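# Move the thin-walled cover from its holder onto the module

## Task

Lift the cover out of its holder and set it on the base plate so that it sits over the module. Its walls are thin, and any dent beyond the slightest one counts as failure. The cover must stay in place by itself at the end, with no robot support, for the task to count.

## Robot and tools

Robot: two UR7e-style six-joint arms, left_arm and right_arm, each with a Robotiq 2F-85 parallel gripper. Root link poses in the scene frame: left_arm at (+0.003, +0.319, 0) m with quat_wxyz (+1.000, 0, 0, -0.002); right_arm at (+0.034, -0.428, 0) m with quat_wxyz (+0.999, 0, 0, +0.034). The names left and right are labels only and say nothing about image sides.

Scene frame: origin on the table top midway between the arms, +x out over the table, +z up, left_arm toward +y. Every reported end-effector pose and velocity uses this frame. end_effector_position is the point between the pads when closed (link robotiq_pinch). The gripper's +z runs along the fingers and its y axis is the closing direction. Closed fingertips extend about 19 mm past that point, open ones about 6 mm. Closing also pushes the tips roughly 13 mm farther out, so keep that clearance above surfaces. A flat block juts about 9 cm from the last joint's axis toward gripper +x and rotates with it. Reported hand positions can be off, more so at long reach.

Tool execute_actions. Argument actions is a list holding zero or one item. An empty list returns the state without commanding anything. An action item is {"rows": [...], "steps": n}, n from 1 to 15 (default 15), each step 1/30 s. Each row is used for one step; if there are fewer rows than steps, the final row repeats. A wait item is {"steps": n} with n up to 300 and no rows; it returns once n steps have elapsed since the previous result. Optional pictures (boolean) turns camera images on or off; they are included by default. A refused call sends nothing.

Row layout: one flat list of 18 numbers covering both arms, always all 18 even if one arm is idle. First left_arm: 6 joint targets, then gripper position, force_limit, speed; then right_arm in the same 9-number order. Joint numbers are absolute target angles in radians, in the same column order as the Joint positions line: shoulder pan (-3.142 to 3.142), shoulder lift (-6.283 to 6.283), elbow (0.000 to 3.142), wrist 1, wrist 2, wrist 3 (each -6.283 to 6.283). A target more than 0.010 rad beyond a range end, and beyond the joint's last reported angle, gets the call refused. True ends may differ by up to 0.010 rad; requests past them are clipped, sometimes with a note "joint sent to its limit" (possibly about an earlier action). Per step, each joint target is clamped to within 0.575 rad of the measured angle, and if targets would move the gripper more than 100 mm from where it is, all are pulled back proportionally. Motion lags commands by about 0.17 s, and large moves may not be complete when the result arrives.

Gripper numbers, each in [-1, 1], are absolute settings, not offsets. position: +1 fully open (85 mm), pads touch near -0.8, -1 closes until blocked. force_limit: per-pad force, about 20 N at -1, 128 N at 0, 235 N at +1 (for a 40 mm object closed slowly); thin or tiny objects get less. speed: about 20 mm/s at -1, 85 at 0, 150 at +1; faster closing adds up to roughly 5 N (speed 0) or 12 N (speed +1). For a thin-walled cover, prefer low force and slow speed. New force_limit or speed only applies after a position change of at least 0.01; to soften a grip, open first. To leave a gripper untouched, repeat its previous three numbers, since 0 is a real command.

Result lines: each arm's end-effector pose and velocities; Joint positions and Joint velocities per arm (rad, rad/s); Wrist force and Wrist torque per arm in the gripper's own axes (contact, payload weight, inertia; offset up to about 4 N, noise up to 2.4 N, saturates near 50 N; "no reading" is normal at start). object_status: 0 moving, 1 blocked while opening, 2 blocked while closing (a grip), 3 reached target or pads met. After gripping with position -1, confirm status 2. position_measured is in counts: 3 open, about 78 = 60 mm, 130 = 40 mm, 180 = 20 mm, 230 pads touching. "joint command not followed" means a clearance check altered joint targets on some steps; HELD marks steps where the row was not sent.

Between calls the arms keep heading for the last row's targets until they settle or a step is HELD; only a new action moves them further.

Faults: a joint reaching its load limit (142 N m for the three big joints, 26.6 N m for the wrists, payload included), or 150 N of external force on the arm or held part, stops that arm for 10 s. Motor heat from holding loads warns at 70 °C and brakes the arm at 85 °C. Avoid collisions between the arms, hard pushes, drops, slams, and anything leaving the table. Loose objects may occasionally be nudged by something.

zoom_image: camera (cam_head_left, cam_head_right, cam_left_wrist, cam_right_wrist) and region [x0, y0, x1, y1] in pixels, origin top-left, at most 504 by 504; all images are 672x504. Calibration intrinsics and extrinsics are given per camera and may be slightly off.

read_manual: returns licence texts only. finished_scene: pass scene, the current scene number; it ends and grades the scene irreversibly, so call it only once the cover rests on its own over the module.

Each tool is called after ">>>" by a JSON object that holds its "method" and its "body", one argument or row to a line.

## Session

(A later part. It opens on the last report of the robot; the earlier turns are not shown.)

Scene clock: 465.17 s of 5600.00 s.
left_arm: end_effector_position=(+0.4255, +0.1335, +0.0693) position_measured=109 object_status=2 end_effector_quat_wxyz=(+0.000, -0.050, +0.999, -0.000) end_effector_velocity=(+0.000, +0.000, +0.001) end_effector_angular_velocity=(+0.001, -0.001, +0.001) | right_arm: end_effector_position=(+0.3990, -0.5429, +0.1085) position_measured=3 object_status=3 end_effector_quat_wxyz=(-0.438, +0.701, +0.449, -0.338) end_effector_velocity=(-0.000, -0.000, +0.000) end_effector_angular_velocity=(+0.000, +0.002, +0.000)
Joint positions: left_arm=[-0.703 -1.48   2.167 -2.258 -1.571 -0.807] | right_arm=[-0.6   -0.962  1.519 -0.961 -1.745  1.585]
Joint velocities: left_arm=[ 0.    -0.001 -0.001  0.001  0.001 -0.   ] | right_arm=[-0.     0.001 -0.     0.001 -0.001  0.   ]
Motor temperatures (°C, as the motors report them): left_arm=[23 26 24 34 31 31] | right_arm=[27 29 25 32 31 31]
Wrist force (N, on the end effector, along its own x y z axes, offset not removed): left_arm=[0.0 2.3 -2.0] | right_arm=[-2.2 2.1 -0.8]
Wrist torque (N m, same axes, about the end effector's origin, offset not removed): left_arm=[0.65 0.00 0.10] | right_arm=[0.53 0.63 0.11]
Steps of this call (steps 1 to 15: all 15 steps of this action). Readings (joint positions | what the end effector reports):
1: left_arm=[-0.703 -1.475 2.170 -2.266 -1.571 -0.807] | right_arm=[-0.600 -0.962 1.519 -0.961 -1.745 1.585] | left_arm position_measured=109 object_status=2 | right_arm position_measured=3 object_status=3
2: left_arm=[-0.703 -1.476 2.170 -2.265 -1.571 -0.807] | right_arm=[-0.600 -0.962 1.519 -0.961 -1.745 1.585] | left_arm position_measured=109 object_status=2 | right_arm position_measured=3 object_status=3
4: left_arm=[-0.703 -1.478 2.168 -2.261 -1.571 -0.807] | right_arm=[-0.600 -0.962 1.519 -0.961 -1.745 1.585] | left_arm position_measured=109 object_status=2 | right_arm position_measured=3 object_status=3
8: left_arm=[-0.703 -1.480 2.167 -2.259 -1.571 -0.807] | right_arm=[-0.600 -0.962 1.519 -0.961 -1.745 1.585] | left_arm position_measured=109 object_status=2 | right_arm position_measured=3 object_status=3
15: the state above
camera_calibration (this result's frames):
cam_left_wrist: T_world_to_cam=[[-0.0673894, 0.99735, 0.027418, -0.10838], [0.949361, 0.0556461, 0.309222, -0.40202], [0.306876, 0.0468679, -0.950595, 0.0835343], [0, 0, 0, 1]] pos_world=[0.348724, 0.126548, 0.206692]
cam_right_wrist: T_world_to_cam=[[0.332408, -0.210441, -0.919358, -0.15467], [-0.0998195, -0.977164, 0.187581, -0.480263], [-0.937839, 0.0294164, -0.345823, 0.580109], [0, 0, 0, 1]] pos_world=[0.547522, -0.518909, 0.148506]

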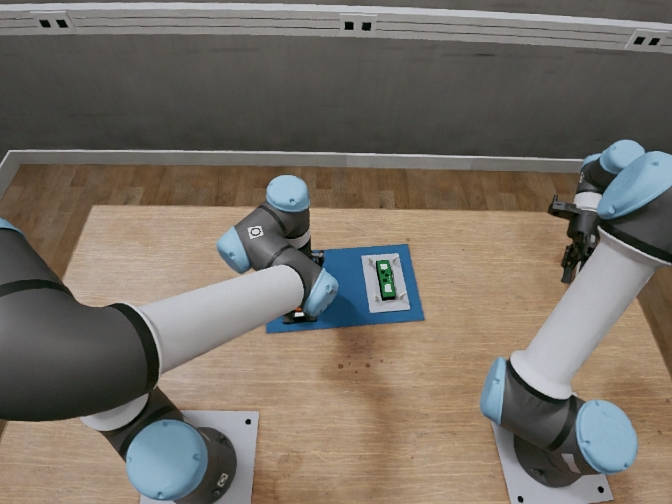

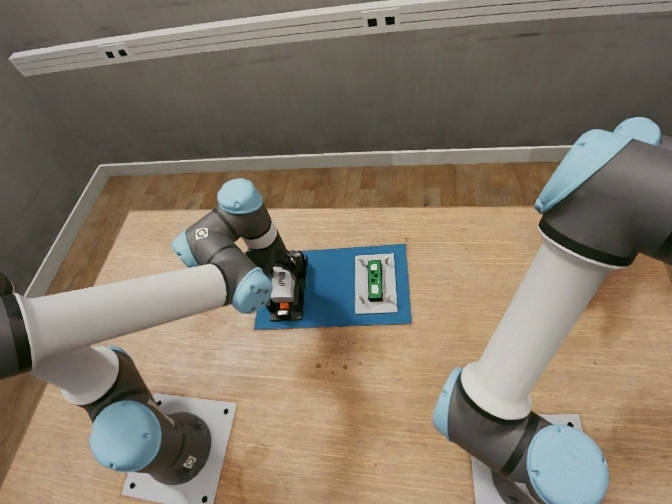

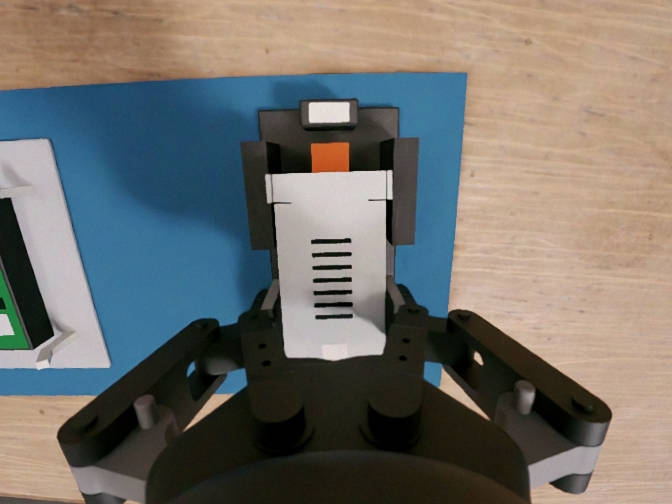

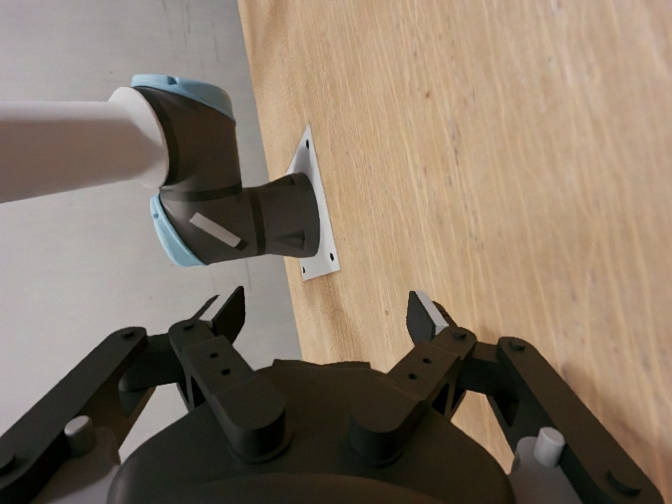

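>>> {"method": "execute_actions", "body": {
  "actions": [
    {"rows":[[-0.703,-1.50,2.15,-2.221,-1.571,-0.8066,-1,-0.62,-1,-0.6,-0.962,1.519,-0.961,-1.745,1.585,1,-1,0],[-0.703,-1.50,2.15,-2.221,-1.571,-0.8066,-1,-0.62,-1,-0.6,-0.962,1.519,-0.961,-1.745,1.585,1,-1,0],[-0.703,-1.50,2.15,-2.221,-1.571,-0.8066,-1,-0.62,-1,-0.6,-0.962,1.519,-0.961,-1.745,1.585,1,-1,0],[-0.703,-1.53,2.125,-2.166,-1.571,-0.8066,-1,-0.62,-1,-0.6,-0.962,1.519,-0.961,-1.745,1.585,1,-1,0],[-0.703,-1.53,2.125,-2.166,-1.571,-0.8066,-1,-0.62,-1,-0.6,-0.962,1.519,-0.961,-1.745,1.585,1,-1,0],[-0.703,-1.53,2.125,-2.166,-1.571,-0.8066,-1,-0.62,-1,-0.6,-0.962,1.519,-0.961,-1.745,1.585,1,-1,0],[-0.703,-1.5634,2.0975,-2.1049,-1.571,-0.8066,-1,-0.62,-1,-0.6,-0.962,1.519,-0.961,-1.745,1.585,1,-1,0]],"steps":14}
  ],
  "pictures": false
}}

>>> {"method": "execute_actions", "body": {
  "actions": [
    {"rows":[[-0.85,-1.44,1.92,-2.051,-1.571,-1.0,-1,-0.62,-1,-0.6,-0.962,1.519,-0.961,-1.745,1.585,1,-1,0]],"steps":8}
  ],
  "pictures": false
}}

>>> {"method": "execute_actions", "body": {
  "actions": [
    {"rows":[[-1.002,-1.2915,1.749,-2.0285,-1.571,-1.166,-1,-0.62,-1,-0.6,-0.962,1.519,-0.961,-1.745,1.585,1,-1,0]],"steps":15}
  ],
  "pictures": false
}}

>>> {"method": "execute_actions", "body": {
  "actions": [
    {"steps":10}
  ]
}}

Scene clock: 482.57 s of 5600.00 s.
left_arm: end_effector_position=(+0.4249, +0.1340, +0.1174) position_measured=109 object_status=2 end_effector_quat_wxyz=(+0.000, -0.050, +0.999, -0.000) end_effector_velocity=(-0.003, +0.003, +0.029) end_effector_angular_velocity=(+0.004, +0.005, -0.001) | right_arm: end_effector_position=(+0.3990, -0.5429, +0.1085) position_measured=3 object_status=3 end_effector_quat_wxyz=(-0.438, +0.701, +0.449, -0.338) end_effector_velocity=(-0.000, -0.000, -0.000) end_effector_angular_velocity=(+0.000, +0.001, -0.000)
Joint positions: left_arm=[-0.703 -1.559  2.101 -2.113 -1.571 -0.807] | right_arm=[-0.6   -0.962  1.519 -0.961 -1.745  1.585]
Joint velocities: left_arm=[-0.    -0.048 -0.039  0.093  0.     0.001] | right_arm=[-0.     0.001  0.    -0.    -0.     0.   ]
Motor temperatures (°C, as the motors report them): left_arm=[23 26 24 34 31 31] | right_arm=[27 29 25 32 31 31]
Wrist force (N, on the end effector, along its own x y z axes, offset not removed): left_arm=[0.3 -1.3 1.4] | right_arm=[2.6 -0.5 -1.8]
Wrist torque (N m, same axes, about the end effector's origin, offset not removed): left_arm=[0.07 0.17 0.16] | right_arm=[0.14 -0.17 -0.12]
Steps of this call (steps 1 to 15: the robot went on to your last target; steps 16 to 90: nothing new was sent; then 13.93 s passed at rest; steps 91 to 104: all 14 steps of this action). Readings (joint positions | what the end effector reports):
91: left_arm=[-0.703 -1.481 2.166 -2.257 -1.571 -0.807] | right_arm=[-0.600 -0.962 1.519 -0.961 -1.745 1.585] | left_arm position_measured=109 object_status=2 | right_arm position_measured=3 object_status=3
92: left_arm=[-0.703 -1.484 2.163 -2.250 -1.571 -0.807] | right_arm=[-0.600 -0.962 1.519 -0.961 -1.745 1.585] | left_arm position_measured=109 object_status=2 | right_arm position_measured=3 object_status=3
94: left_arm=[-0.703 -1.493 2.156 -2.235 -1.571 -0.807] | right_arm=[-0.600 -0.962 1.519 -0.961 -1.745 1.585] | left_arm position_measured=109 object_status=2 | right_arm position_measured=3 object_status=3
98: left_arm=[-0.703 -1.526 2.128 -2.176 -1.571 -0.807] | right_arm=[-0.600 -0.962 1.519 -0.961 -1.745 1.585] | left_arm position_measured=109 object_status=2 | right_arm position_measured=3 object_status=3
104: the state above

Scene clock: 482.83 s of 5600.00 s.
left_arm: end_effector_position=(+0.4336, +0.0421, +0.1323) position_measured=109 object_status=2 end_effector_quat_wxyz=(-0.001, -0.069, +0.998, +0.001) end_effector_velocity=(+0.007, -0.161, +0.030) end_effector_angular_velocity=(-0.023, -0.020, +0.089) | right_arm: end_effector_position=(+0.3990, -0.5429, +0.1085) position_measured=3 object_status=3 end_effector_quat_wxyz=(-0.438, +0.701, +0.449, -0.338) end_effector_velocity=(-0.000, -0.000, +0.000) end_effector_angular_velocity=(-0.000, +0.000, +0.000)
Joint positions: left_arm=[-0.831 -1.455  1.944 -2.057 -1.571 -0.973] | right_arm=[-0.6   -0.962  1.519 -0.961 -1.745  1.585]
Joint velocities: left_arm=[-0.207  0.165 -0.266  0.071 -0.001 -0.296] | right_arm=[-0.    -0.001  0.001  0.    -0.001  0.   ]
Motor temperatures (°C, as the motors report them): left_arm=[23 26 24 34 31 31] | right_arm=[27 29 25 32 31 31]
Wrist force (N, on the end effector, along its own x y z axes, offset not removed): left_arm=[-0.4 -3.8 1.3] | right_arm=[-0.2 4.7 0.0]
Wrist torque (N m, same axes, about the end effector's origin, offset not removed): left_arm=[-0.17 0.09 0.01] | right_arm=[0.86 0.10 0.05]
Steps of this call (steps 1 to 8: all 8 steps of this action). Readings (joint positions | what the end effector reports):
1: left_arm=[-0.704 -1.559 2.099 -2.110 -1.571 -0.807] | right_arm=[-0.600 -0.962 1.519 -0.961 -1.745 1.585] | left_arm position_measured=109 object_status=2 | right_arm position_measured=3 object_status=3
2: left_arm=[-0.715 -1.550 2.087 -2.100 -1.571 -0.818] | right_arm=[-0.600 -0.962 1.519 -0.961 -1.745 1.585] | left_arm position_measured=109 object_status=2 | right_arm position_measured=3 object_status=3
4: left_arm=[-0.770 -1.504 2.024 -2.078 -1.571 -0.885] | right_arm=[-0.600 -0.962 1.519 -0.961 -1.745 1.585] | left_arm position_measured=109 object_status=2 | right_arm position_measured=3 object_status=3
8: the state above

Scene clock: 483.33 s of 5600.00 s.
left_arm: end_effector_position=(+0.4205, -0.0886, +0.1301) position_measured=109 object_status=2 end_effector_quat_wxyz=(-0.000, -0.080, +0.997, -0.000) end_effector_velocity=(-0.004, -0.016, -0.001) end_effector_angular_velocity=(-0.000, +0.000, +0.003) | right_arm: end_effector_position=(+0.3990, -0.5429, +0.1085) position_measured=3 object_status=3 end_effector_quat_wxyz=(-0.438, +0.701, +0.449, -0.338) end_effector_velocity=(+0.001, -0.001, +0.000) end_effector_angular_velocity=(-0.002, -0.003, -0.002)
Joint positions: left_arm=[-1.    -1.293  1.751 -2.029 -1.571 -1.164] | right_arm=[-0.6   -0.962  1.519 -0.961 -1.745  1.585]
Joint velocities: left_arm=[-0.021  0.02  -0.024  0.004 -0.    -0.024] | right_arm=[-0.002 -0.    -0.003 -0.001 -0.    -0.   ]
Motor temperatures (°C, as the motors report them): left_arm=[23 26 24 34 31 31] | right_arm=[27 29 25 32 31 31]
Wrist force (N, on the end effector, along its own x y z axes, offset not removed): left_arm=[0.6 -4.7 2.9] | right_arm=[-1.6 3.3 0.3]
Wrist torque (N m, same axes, about the end effector's origin, offset not removed): left_arm=[-0.64 0.09 0.22] | right_arm=[0.53 0.48 -0.04]
Steps of this call (steps 1 to 15: all 15 steps of this action). Readings (joint positions | what the end effector reports):
1: left_arm=[-0.838 -1.450 1.936 -2.055 -1.571 -0.982] | right_arm=[-0.600 -0.962 1.519 -0.961 -1.745 1.585] | left_arm position_measured=109 object_status=2 | right_arm position_measured=3 object_status=3
2: left_arm=[-0.852 -1.436 1.920 -2.050 -1.571 -0.999] | right_arm=[-0.600 -0.962 1.519 -0.961 -1.745 1.585] | left_arm position_measured=109 object_status=2 | right_arm position_measured=3 object_status=3
4: left_arm=[-0.906 -1.384 1.860 -2.042 -1.571 -1.058] | right_arm=[-0.600 -0.962 1.519 -0.961 -1.745 1.585] | left_arm position_measured=109 object_status=2 | right_arm position_measured=3 object_status=3
8: left_arm=[-0.978 -1.315 1.777 -2.032 -1.571 -1.139] | right_arm=[-0.600 -0.962 1.519 -0.961 -1.745 1.585] | left_arm position_measured=109 object_status=2 | right_arm position_measured=3 object_status=3
15: the state above

Scene clock: 483.67 s of 5600.00 s.
left_arm: end_effector_position=(+0.4201, -0.0901, +0.1300) position_measured=109 object_status=2 end_effector_quat_wxyz=(-0.000, -0.080, +0.997, -0.000) end_effector_velocity=(+0.000, -0.001, +0.000) end_effector_angular_velocity=(-0.001, -0.002, -0.001) | right_arm: end_effector_position=(+0.3990, -0.5429, +0.1085) position_measured=3 object_status=3 end_effector_quat_wxyz=(-0.438, +0.701, +0.449, -0.338) end_effector_velocity=(-0.000, +0.000, +0.001) end_effector_angular_velocity=(-0.000, +0.000, -0.001)
Joint positions: left_arm=[-1.002 -1.292  1.749 -2.029 -1.571 -1.166] | right_arm=[-0.6   -0.962  1.519 -0.961 -1.745  1.585]
Joint velocities: left_arm=[-0.001  0.    -0.001 -0.001  0.001 -0.   ] | right_arm=[-0.    -0.001  0.     0.001  0.     0.   ]
Motor temperatures (°C, as the motors report them): left_arm=[23 26 24 34 31 31] | right_arm=[27 29 25 32 31 31]
Wrist force (N, on the end effector, along its own x y z axes, offset not removed): left_arm=[-1.3 0.4 0.5] | right_arm=[1.2 4.2 -2.5]
Wrist torque (N m, same axes, about the end effector's origin, offset not removed): left_arm=[0.21 0.37 0.29] | right_arm=[1.00 -0.02 -0.13]
Steps of this call (steps 1 to 10: the robot went on to your last target). Readings (joint positions | what the end effector reports):
1: left_arm=[-1.001 -1.293 1.751 -2.029 -1.571 -1.165] | right_arm=[-0.600 -0.962 1.519 -0.961 -1.745 1.585] | left_arm position_measured=109 object_status=2 | right_arm position_measured=3 object_status=3
2: left_arm=[-1.001 -1.292 1.750 -2.029 -1.571 -1.165] | right_arm=[-0.600 -0.962 1.519 -0.961 -1.745 1.585] | left_arm position_measured=109 object_status=2 | right_arm position_measured=3 object_status=3
4: left_arm=[-1.002 -1.292 1.750 -2.029 -1.571 -1.165] | right_arm=[-0.600 -0.962 1.519 -0.961 -1.745 1.585] | left_arm position_measured=109 object_status=2 | right_arm position_measured=3 object_status=3
8: left_arm=[-1.002 -1.292 1.749 -2.029 -1.571 -1.166] | right_arm=[-0.600 -0.962 1.519 -0.961 -1.745 1.585] | left_arm position_measured=109 object_status=2 | right_arm position_measured=3 object_status=3
10: the state above
camera_calibration (this result's frames):
cam_left_wrist: T_world_to_cam=[[-0.127453, 0.991465, 0.0274325, 0.137265], [0.944309, 0.112839, 0.309108, -0.395968], [0.303374, 0.0653017, -0.950631, 0.156515], [0, 0, 0, 1]] pos_world=[0.343929, -0.101633, 0.26742]
cam_right_wrist: T_world_to_cam=[[0.332408, -0.210441, -0.919358, -0.15467], [-0.0998198, -0.977164, 0.187581, -0.480262], [-0.937839, 0.0294167, -0.345823, 0.580109], [0, 0, 0, 1]] pos_world=[0.547522, -0.518909, 0.148507]

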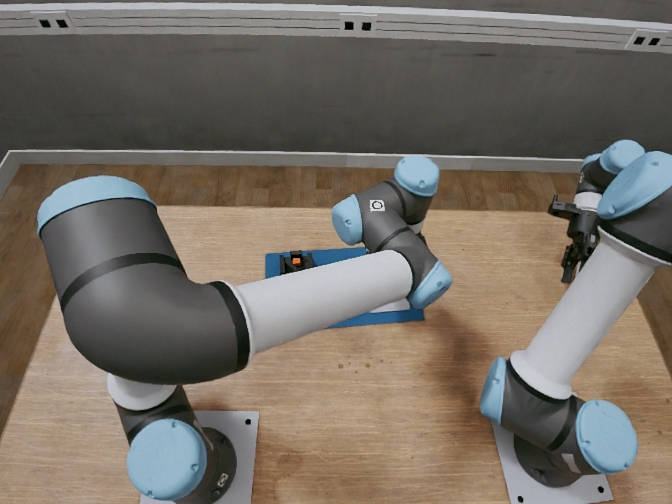

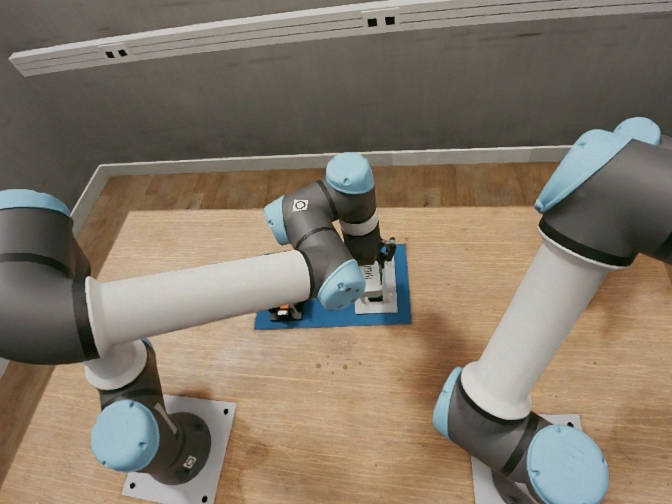

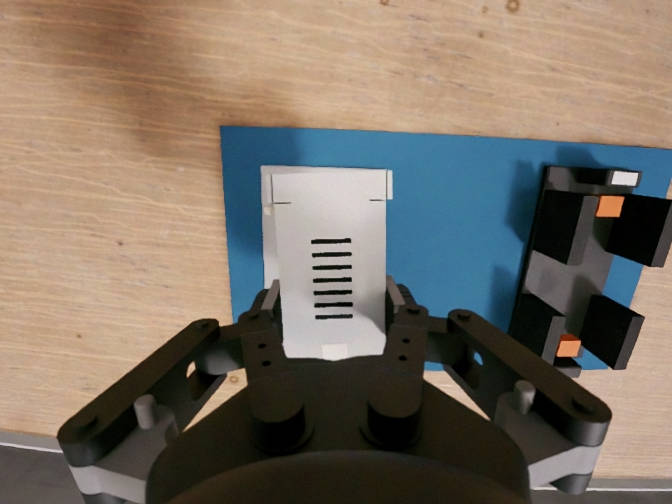

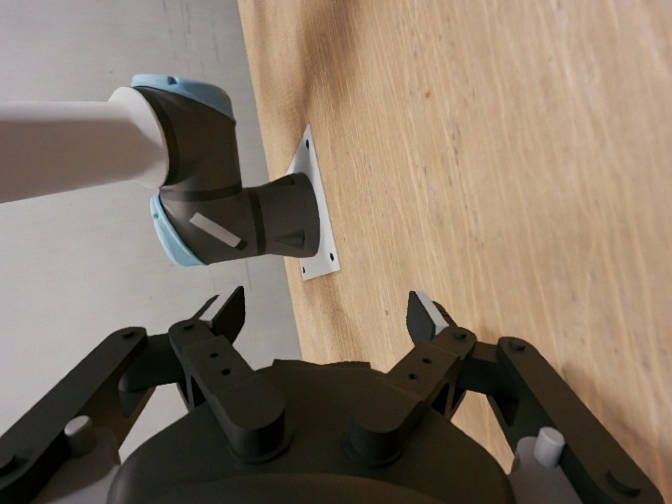

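>>> {"method": "execute_actions", "body": {
  "actions": [
    {"rows":[[-1.002,-1.2512,1.7958,-2.1156,-1.571,-1.14,-1,-0.62,-1,-0.6,-0.962,1.519,-0.961,-1.745,1.585,1,-1,0]],"steps":15}
  ]
}}

>>> {"method": "zoom_image", "body": {
  "camera": "cam_left_wrist",
  "region": [210,120,450,320]
}}

>>> {"method": "zoom_image", "body": {
  "camera": "cam_head_right",
  "region": [330,230,430,330]
}}

Scene clock: 489.63 s of 5600.00 s.
left_arm: end_effector_position=(+0.4201, -0.0901, +0.0953) position_measured=109 object_status=2 end_effector_quat_wxyz=(-0.000, -0.067, +0.998, -0.000) end_effector_velocity=(+0.000, -0.000, -0.003) end_effector_angular_velocity=(-0.001, -0.001, -0.001) | right_arm: end_effector_position=(+0.3990, -0.5429, +0.1085) position_measured=3 object_status=3 end_effector_quat_wxyz=(-0.438, +0.701, +0.449, -0.338) end_effector_velocity=(-0.000, +0.000, +0.000) end_effector_angular_velocity=(+0.000, +0.001, +0.001)
Joint positions: left_arm=[-1.002 -1.252  1.795 -2.115 -1.571 -1.14 ] | right_arm=[-0.6   -0.962  1.519 -0.961 -1.745  1.585]
Joint velocities: left_arm=[-0.     0.003  0.004 -0.009  0.     0.001] | right_arm=[ 0.001 -0.     0.001  0.001 -0.     0.   ]
Motor temperatures (°C, as the motors report them): left_arm=[23 26 24 34 31 31] | right_arm=[27 29 25 32 31 31]
Wrist force (N, on the end effector, along its own x y z axes, offset not removed): left_arm=[-1.3 -1.0 -1.6] | right_arm=[-0.9 2.1 -0.5]
Wrist torque (N m, same axes, about the end effector's origin, offset not removed): left_arm=[0.17 0.31 0.18] | right_arm=[0.32 0.21 0.02]
Steps of this call (steps 1 to 15: the robot went on to your last target; steps 16 to 90: nothing new was sent; then 2.47 s passed at rest; steps 91 to 105: all 15 steps of this action). Readings (joint positions | what the end effector reports):
91: left_arm=[-1.002 -1.291 1.750 -2.029 -1.571 -1.165] | right_arm=[-0.600 -0.962 1.519 -0.961 -1.745 1.585] | left_arm position_measured=109 object_status=2 | right_arm position_measured=3 object_status=3
92: left_arm=[-1.002 -1.284 1.757 -2.040 -1.571 -1.161] | right_arm=[-0.600 -0.962 1.519 -0.961 -1.745 1.585] | left_arm position_measured=109 object_status=2 | right_arm position_measured=3 object_status=3
94: left_arm=[-1.002 -1.268 1.776 -2.075 -1.571 -1.151] | right_arm=[-0.600 -0.962 1.519 -0.961 -1.745 1.585] | left_arm position_measured=109 object_status=2 | right_arm position_measured=3 object_status=3
98: left_arm=[-1.002 -1.255 1.791 -2.106 -1.571 -1.143] | right_arm=[-0.600 -0.962 1.519 -0.961 -1.745 1.585] | left_arm position_measured=109 object_status=2 | right_arm position_measured=3 object_status=3
105: the state above
camera_calibration (this result's frames):
cam_left_wrist: T_world_to_cam=[[-0.101814, 0.994425, 0.0274496, 0.127733], [0.9469, 0.0884154, 0.309133, -0.388501], [0.304982, 0.0574662, -0.950623, 0.122136], [0, 0, 0, 1]] pos_world=[0.343627, -0.0996897, 0.232698]
cam_right_wrist: T_world_to_cam=[[0.332408, -0.210441, -0.919358, -0.15467], [-0.0998198, -0.977164, 0.187581, -0.480262], [-0.937839, 0.0294167, -0.345823, 0.580109], [0, 0, 0, 1]] pos_world=[0.547522, -0.518909, 0.148507]

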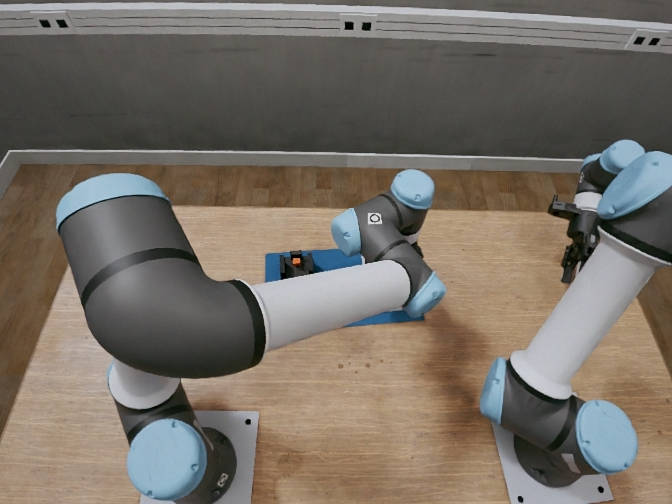

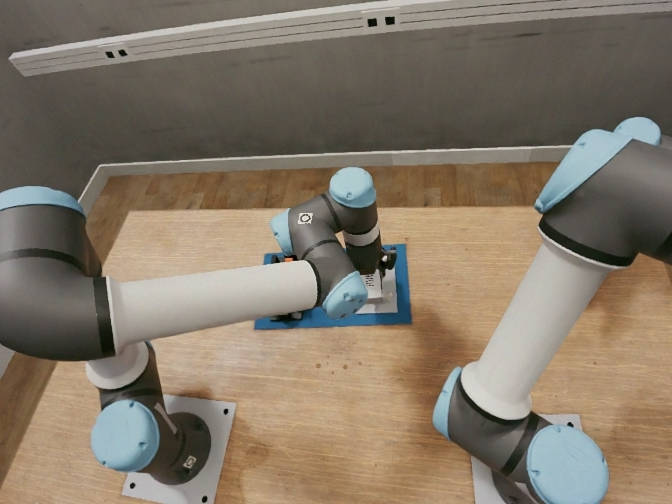

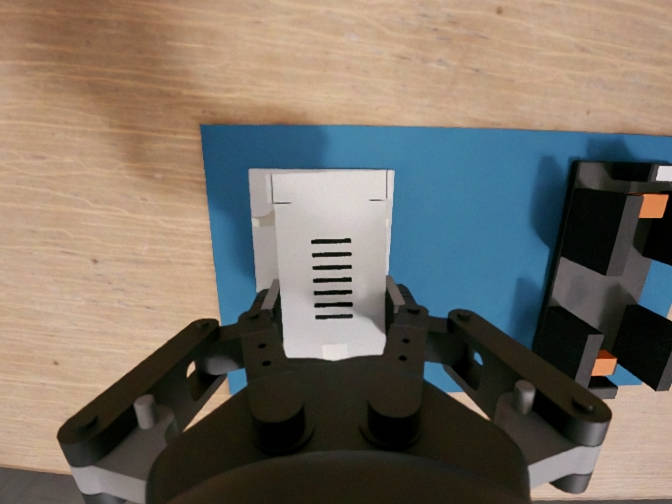

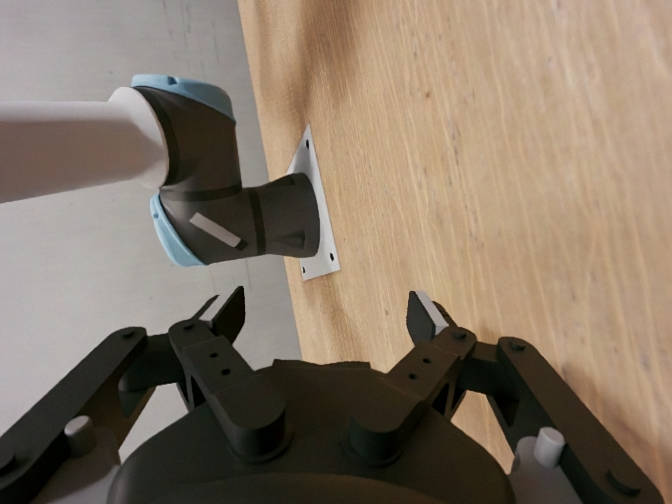

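Region (210, 120, 450, 320) of cam_left_wrist's 672x504 image, scaled by 2.100, with more detail than that image has.

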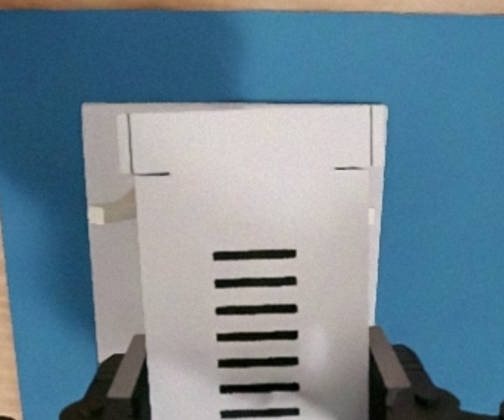

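Region (330, 230, 430, 330) of cam_head_right's 672x504 image, scaled by 5.040, with more detail than that image has.

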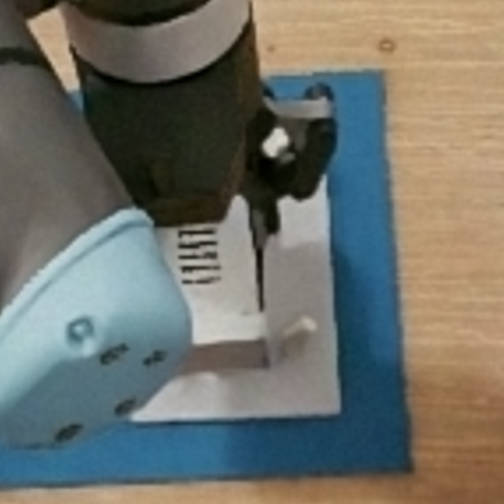

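>>> {"method": "execute_actions", "body": {
  "actions": [
    {"rows":[[-0.9748,-1.2103,1.7378,-2.0985,-1.571,-1.079,-1,-0.62,-1,-0.6,-0.962,1.519,-0.961,-1.745,1.585,1,-1,0]],"steps":15}
  ]
}}

>>> {"method": "zoom_image", "body": {
  "camera": "cam_left_wrist",
  "region": [210,120,450,320]
}}

Scene clock: 500.10 s of 5600.00 s.
left_arm: end_effector_position=(+0.4420, -0.0950, +0.0950) position_measured=109 object_status=2 end_effector_quat_wxyz=(-0.000, -0.050, +0.999, -0.000) end_effector_velocity=(+0.002, -0.000, +0.001) end_effector_angular_velocity=(-0.001, -0.001, -0.002) | right_arm: end_effector_position=(+0.3990, -0.5429, +0.1085) position_measured=3 object_status=3 end_effector_quat_wxyz=(-0.438, +0.701, +0.449, -0.338) end_effector_velocity=(-0.000, +0.001, +0.000) end_effector_angular_velocity=(+0.001, +0.002, +0.001)
Joint positions: left_arm=[-0.975 -1.211  1.738 -2.099 -1.571 -1.079] | right_arm=[-0.6   -0.962  1.519 -0.961 -1.745  1.585]
Joint velocities: left_arm=[ 0.002  0.002 -0.005  0.002  0.     0.005] | right_arm=[ 0.001  0.001 -0.     0.002  0.     0.   ]
Motor temperatures (°C, as the motors report them): left_arm=[23 26 24 34 31 31] | right_arm=[27 29 25 32 31 31]
Wrist force (N, on the end effector, along its own x y z axes, offset not removed): left_arm=[-1.2 -0.5 2.3] | right_arm=[-0.6 0.9 0.3]
Wrist torque (N m, same axes, about the end effector's origin, offset not removed): left_arm=[0.11 0.15 0.19] | right_arm=[0.12 0.09 0.04]
Steps of this call (steps 1 to 15: the robot went on to your last target; steps 16 to 90: nothing new was sent; then 6.97 s passed at rest; steps 91 to 105: all 15 steps of this action). Readings (joint positions | what the end effector reports):
91: left_arm=[-1.001 -1.250 1.795 -2.115 -1.571 -1.139] | right_arm=[-0.600 -0.962 1.519 -0.961 -1.745 1.585] | left_arm position_measured=109 object_status=2 | right_arm position_measured=3 object_status=3
92: left_arm=[-0.996 -1.243 1.786 -2.112 -1.571 -1.130] | right_arm=[-0.600 -0.962 1.519 -0.961 -1.745 1.585] | left_arm position_measured=109 object_status=2 | right_arm position_measured=3 object_status=3
94: left_arm=[-0.986 -1.227 1.763 -2.106 -1.571 -1.106] | right_arm=[-0.600 -0.962 1.519 -0.961 -1.745 1.585] | left_arm position_measured=109 object_status=2 | right_arm position_measured=3 object_status=3
98: left_arm=[-0.977 -1.214 1.744 -2.100 -1.571 -1.085] | right_arm=[-0.600 -0.962 1.519 -0.961 -1.745 1.585] | left_arm position_measured=109 object_status=2 | right_arm position_measured=3 object_status=3
105: the state above
camera_calibration (this result's frames):
cam_left_wrist: T_world_to_cam=[[-0.0682492, 0.99729, 0.0274688, 0.120263], [0.949341, 0.0564532, 0.309134, -0.412762], [0.306745, 0.0471754, -0.950622, 0.113686], [0, 0, 0, 1]] pos_world=[0.365187, -0.101999, 0.232367]
cam_right_wrist: T_world_to_cam=[[0.332408, -0.210441, -0.919358, -0.15467], [-0.0998198, -0.977164, 0.187581, -0.480262], [-0.937839, 0.0294167, -0.345823, 0.580109], [0, 0, 0, 1]] pos_world=[0.547523, -0.518909, 0.148507]

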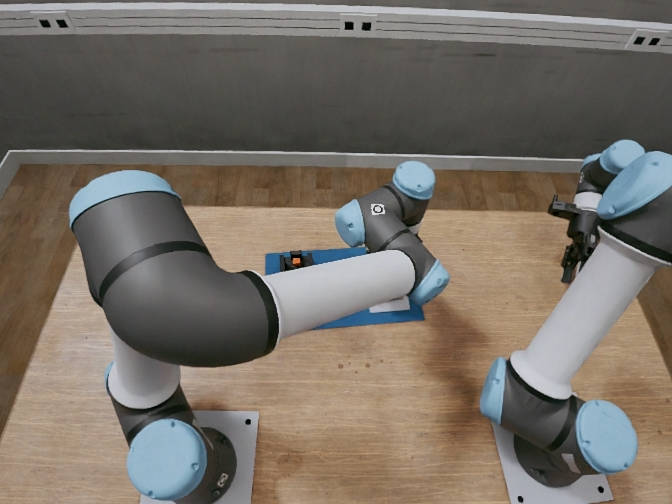

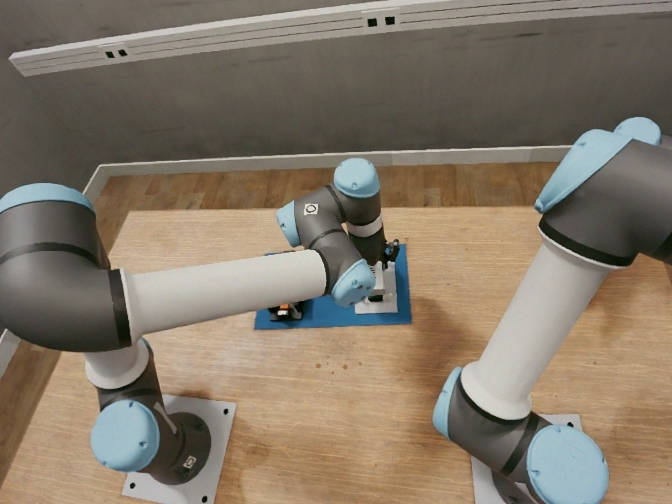

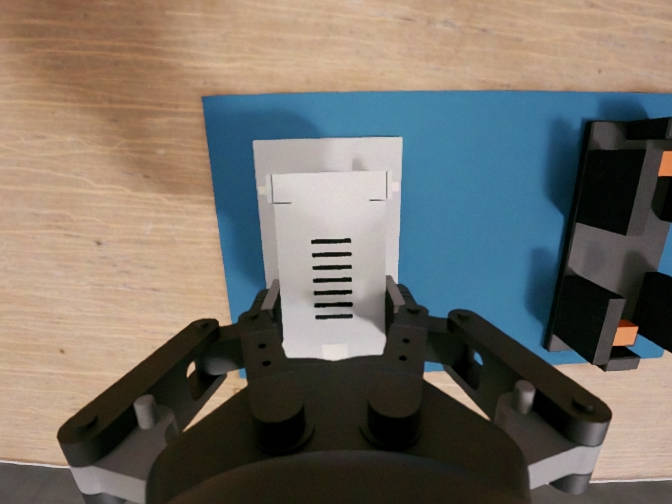

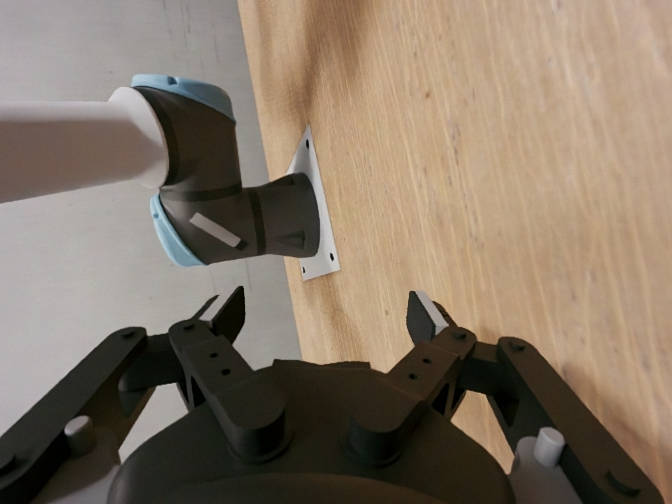

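Region (210, 120, 450, 320) of cam_left_wrist's 672x504 image, scaled by 2.100, with more detail than that image has.

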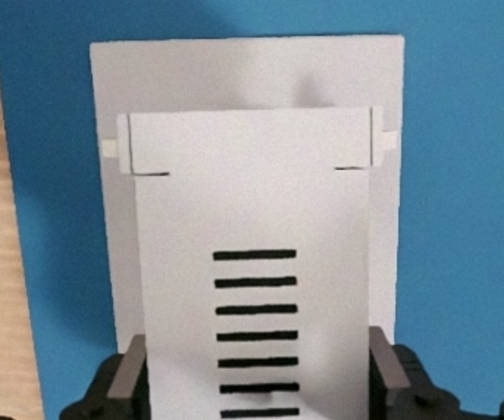

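>>> {"method": "execute_actions", "body": {
  "actions": [
    {"rows":[[-0.9748,-1.1854,1.761,-2.1466,-1.571,-1.079,-1,-0.62,-1,-0.6,-0.962,1.519,-0.961,-1.745,1.585,1,-1,0]],"steps":15}
  ]
}}

>>> {"method": "zoom_image", "body": {
  "camera": "cam_head_right",
  "region": [340,250,420,330]
}}

Scene clock: 511.93 s of 5600.00 s.
left_arm: end_effector_position=(+0.4421, -0.0950, +0.0752) position_measured=109 object_status=2 end_effector_quat_wxyz=(-0.000, -0.050, +0.999, -0.000) end_effector_velocity=(-0.000, -0.000, -0.001) end_effector_angular_velocity=(-0.000, +0.000, -0.000) | right_arm: end_effector_position=(+0.3990, -0.5429, +0.1085) position_measured=3 object_status=3 end_effector_quat_wxyz=(-0.438, +0.701, +0.449, -0.338) end_effector_velocity=(-0.001, +0.000, -0.000) end_effector_angular_velocity=(+0.001, +0.002, +0.001)
Joint positions: left_arm=[-0.975 -1.186  1.761 -2.146 -1.571 -1.079] | right_arm=[-0.6   -0.962  1.519 -0.961 -1.745  1.585]
Joint velocities: left_arm=[-0.     0.001  0.002 -0.003 -0.001  0.   ] | right_arm=[-0.     0.     0.002 -0.    -0.001  0.   ]
Motor temperatures (°C, as the motors report them): left_arm=[23 26 24 34 31 31] | right_arm=[27 29 25 32 31 31]
Wrist force (N, on the end effector, along its own x y z axes, offset not removed): left_arm=[-1.0 0.0 2.2] | right_arm=[1.9 6.8 1.6]
Wrist torque (N m, same axes, about the end effector's origin, offset not removed): left_arm=[0.14 0.27 -0.01] | right_arm=[1.45 -0.34 -0.32]
Steps of this call (steps 1 to 15: the robot went on to your last target; steps 16 to 90: nothing new was sent; then 8.33 s passed at rest; steps 91 to 105: all 15 steps of this action). Readings (joint positions | what the end effector reports):
91: left_arm=[-0.975 -1.210 1.738 -2.099 -1.571 -1.079] | right_arm=[-0.600 -0.962 1.519 -0.961 -1.745 1.585] | left_arm position_measured=109 object_status=2 | right_arm position_measured=3 object_status=3
92: left_arm=[-0.975 -1.205 1.742 -2.107 -1.571 -1.079] | right_arm=[-0.600 -0.962 1.519 -0.961 -1.745 1.585] | left_arm position_measured=109 object_status=2 | right_arm position_measured=3 object_status=3
94: left_arm=[-0.975 -1.195 1.751 -2.126 -1.571 -1.079] | right_arm=[-0.600 -0.962 1.519 -0.961 -1.745 1.585] | left_arm position_measured=109 object_status=2 | right_arm position_measured=3 object_status=3
98: left_arm=[-0.975 -1.188 1.759 -2.142 -1.571 -1.079] | right_arm=[-0.600 -0.962 1.519 -0.961 -1.745 1.585] | left_arm position_measured=109 object_status=2 | right_arm position_measured=3 object_status=3
105: the state above
camera_calibration (this result's frames):
cam_left_wrist: T_world_to_cam=[[-0.0679824, 0.99731, 0.027412, 0.120737], [0.949345, 0.0562152, 0.309166, -0.406855], [0.306793, 0.0470413, -0.950613, 0.0948278], [0, 0, 0, 1]] pos_world=[0.365361, -0.102002, 0.21262]
cam_right_wrist: T_world_to_cam=[[0.332408, -0.210441, -0.919358, -0.15467], [-0.0998197, -0.977164, 0.187581, -0.480262], [-0.937839, 0.0294166, -0.345823, 0.580109], [0, 0, 0, 1]] pos_world=[0.547522, -0.518909, 0.148507]

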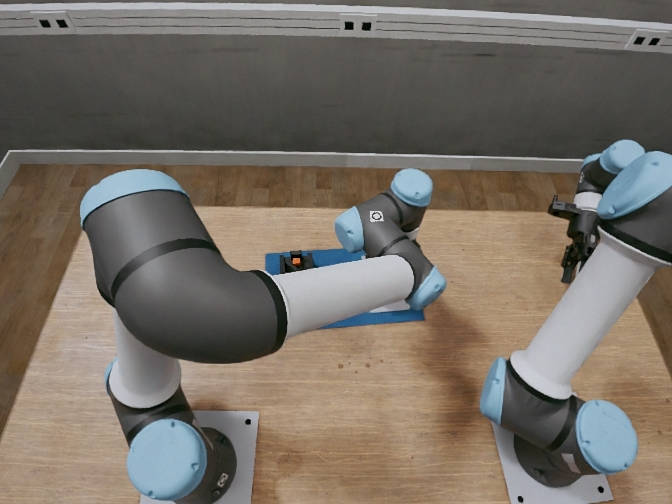

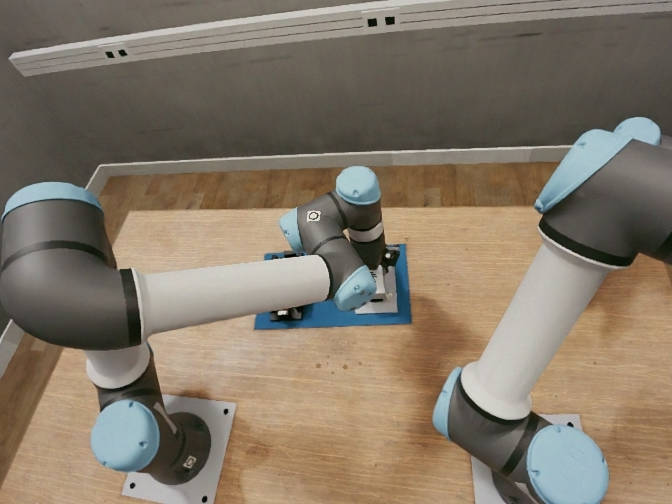

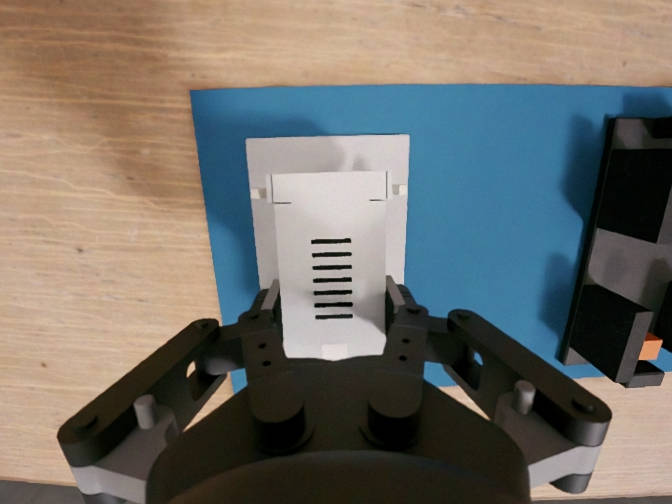

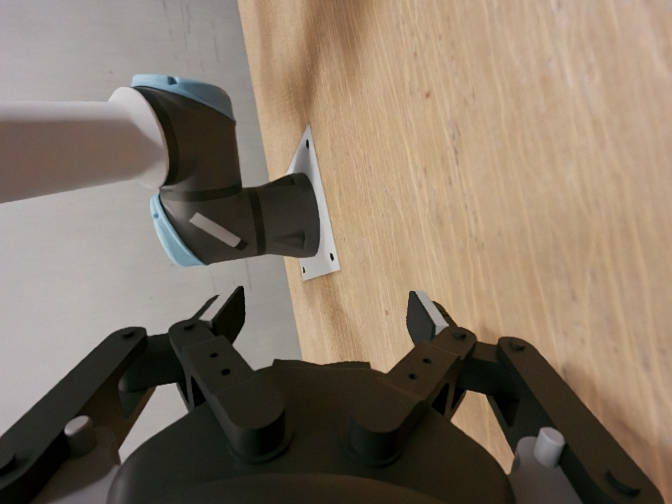

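Region (340, 250, 420, 330) of cam_head_right's 672x504 image, scaled by 6.300, with more detail than that image has.

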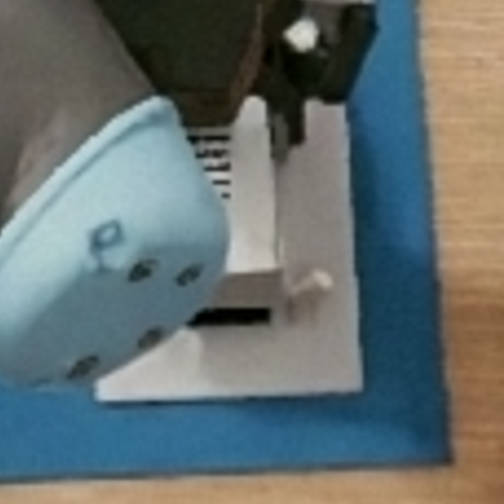

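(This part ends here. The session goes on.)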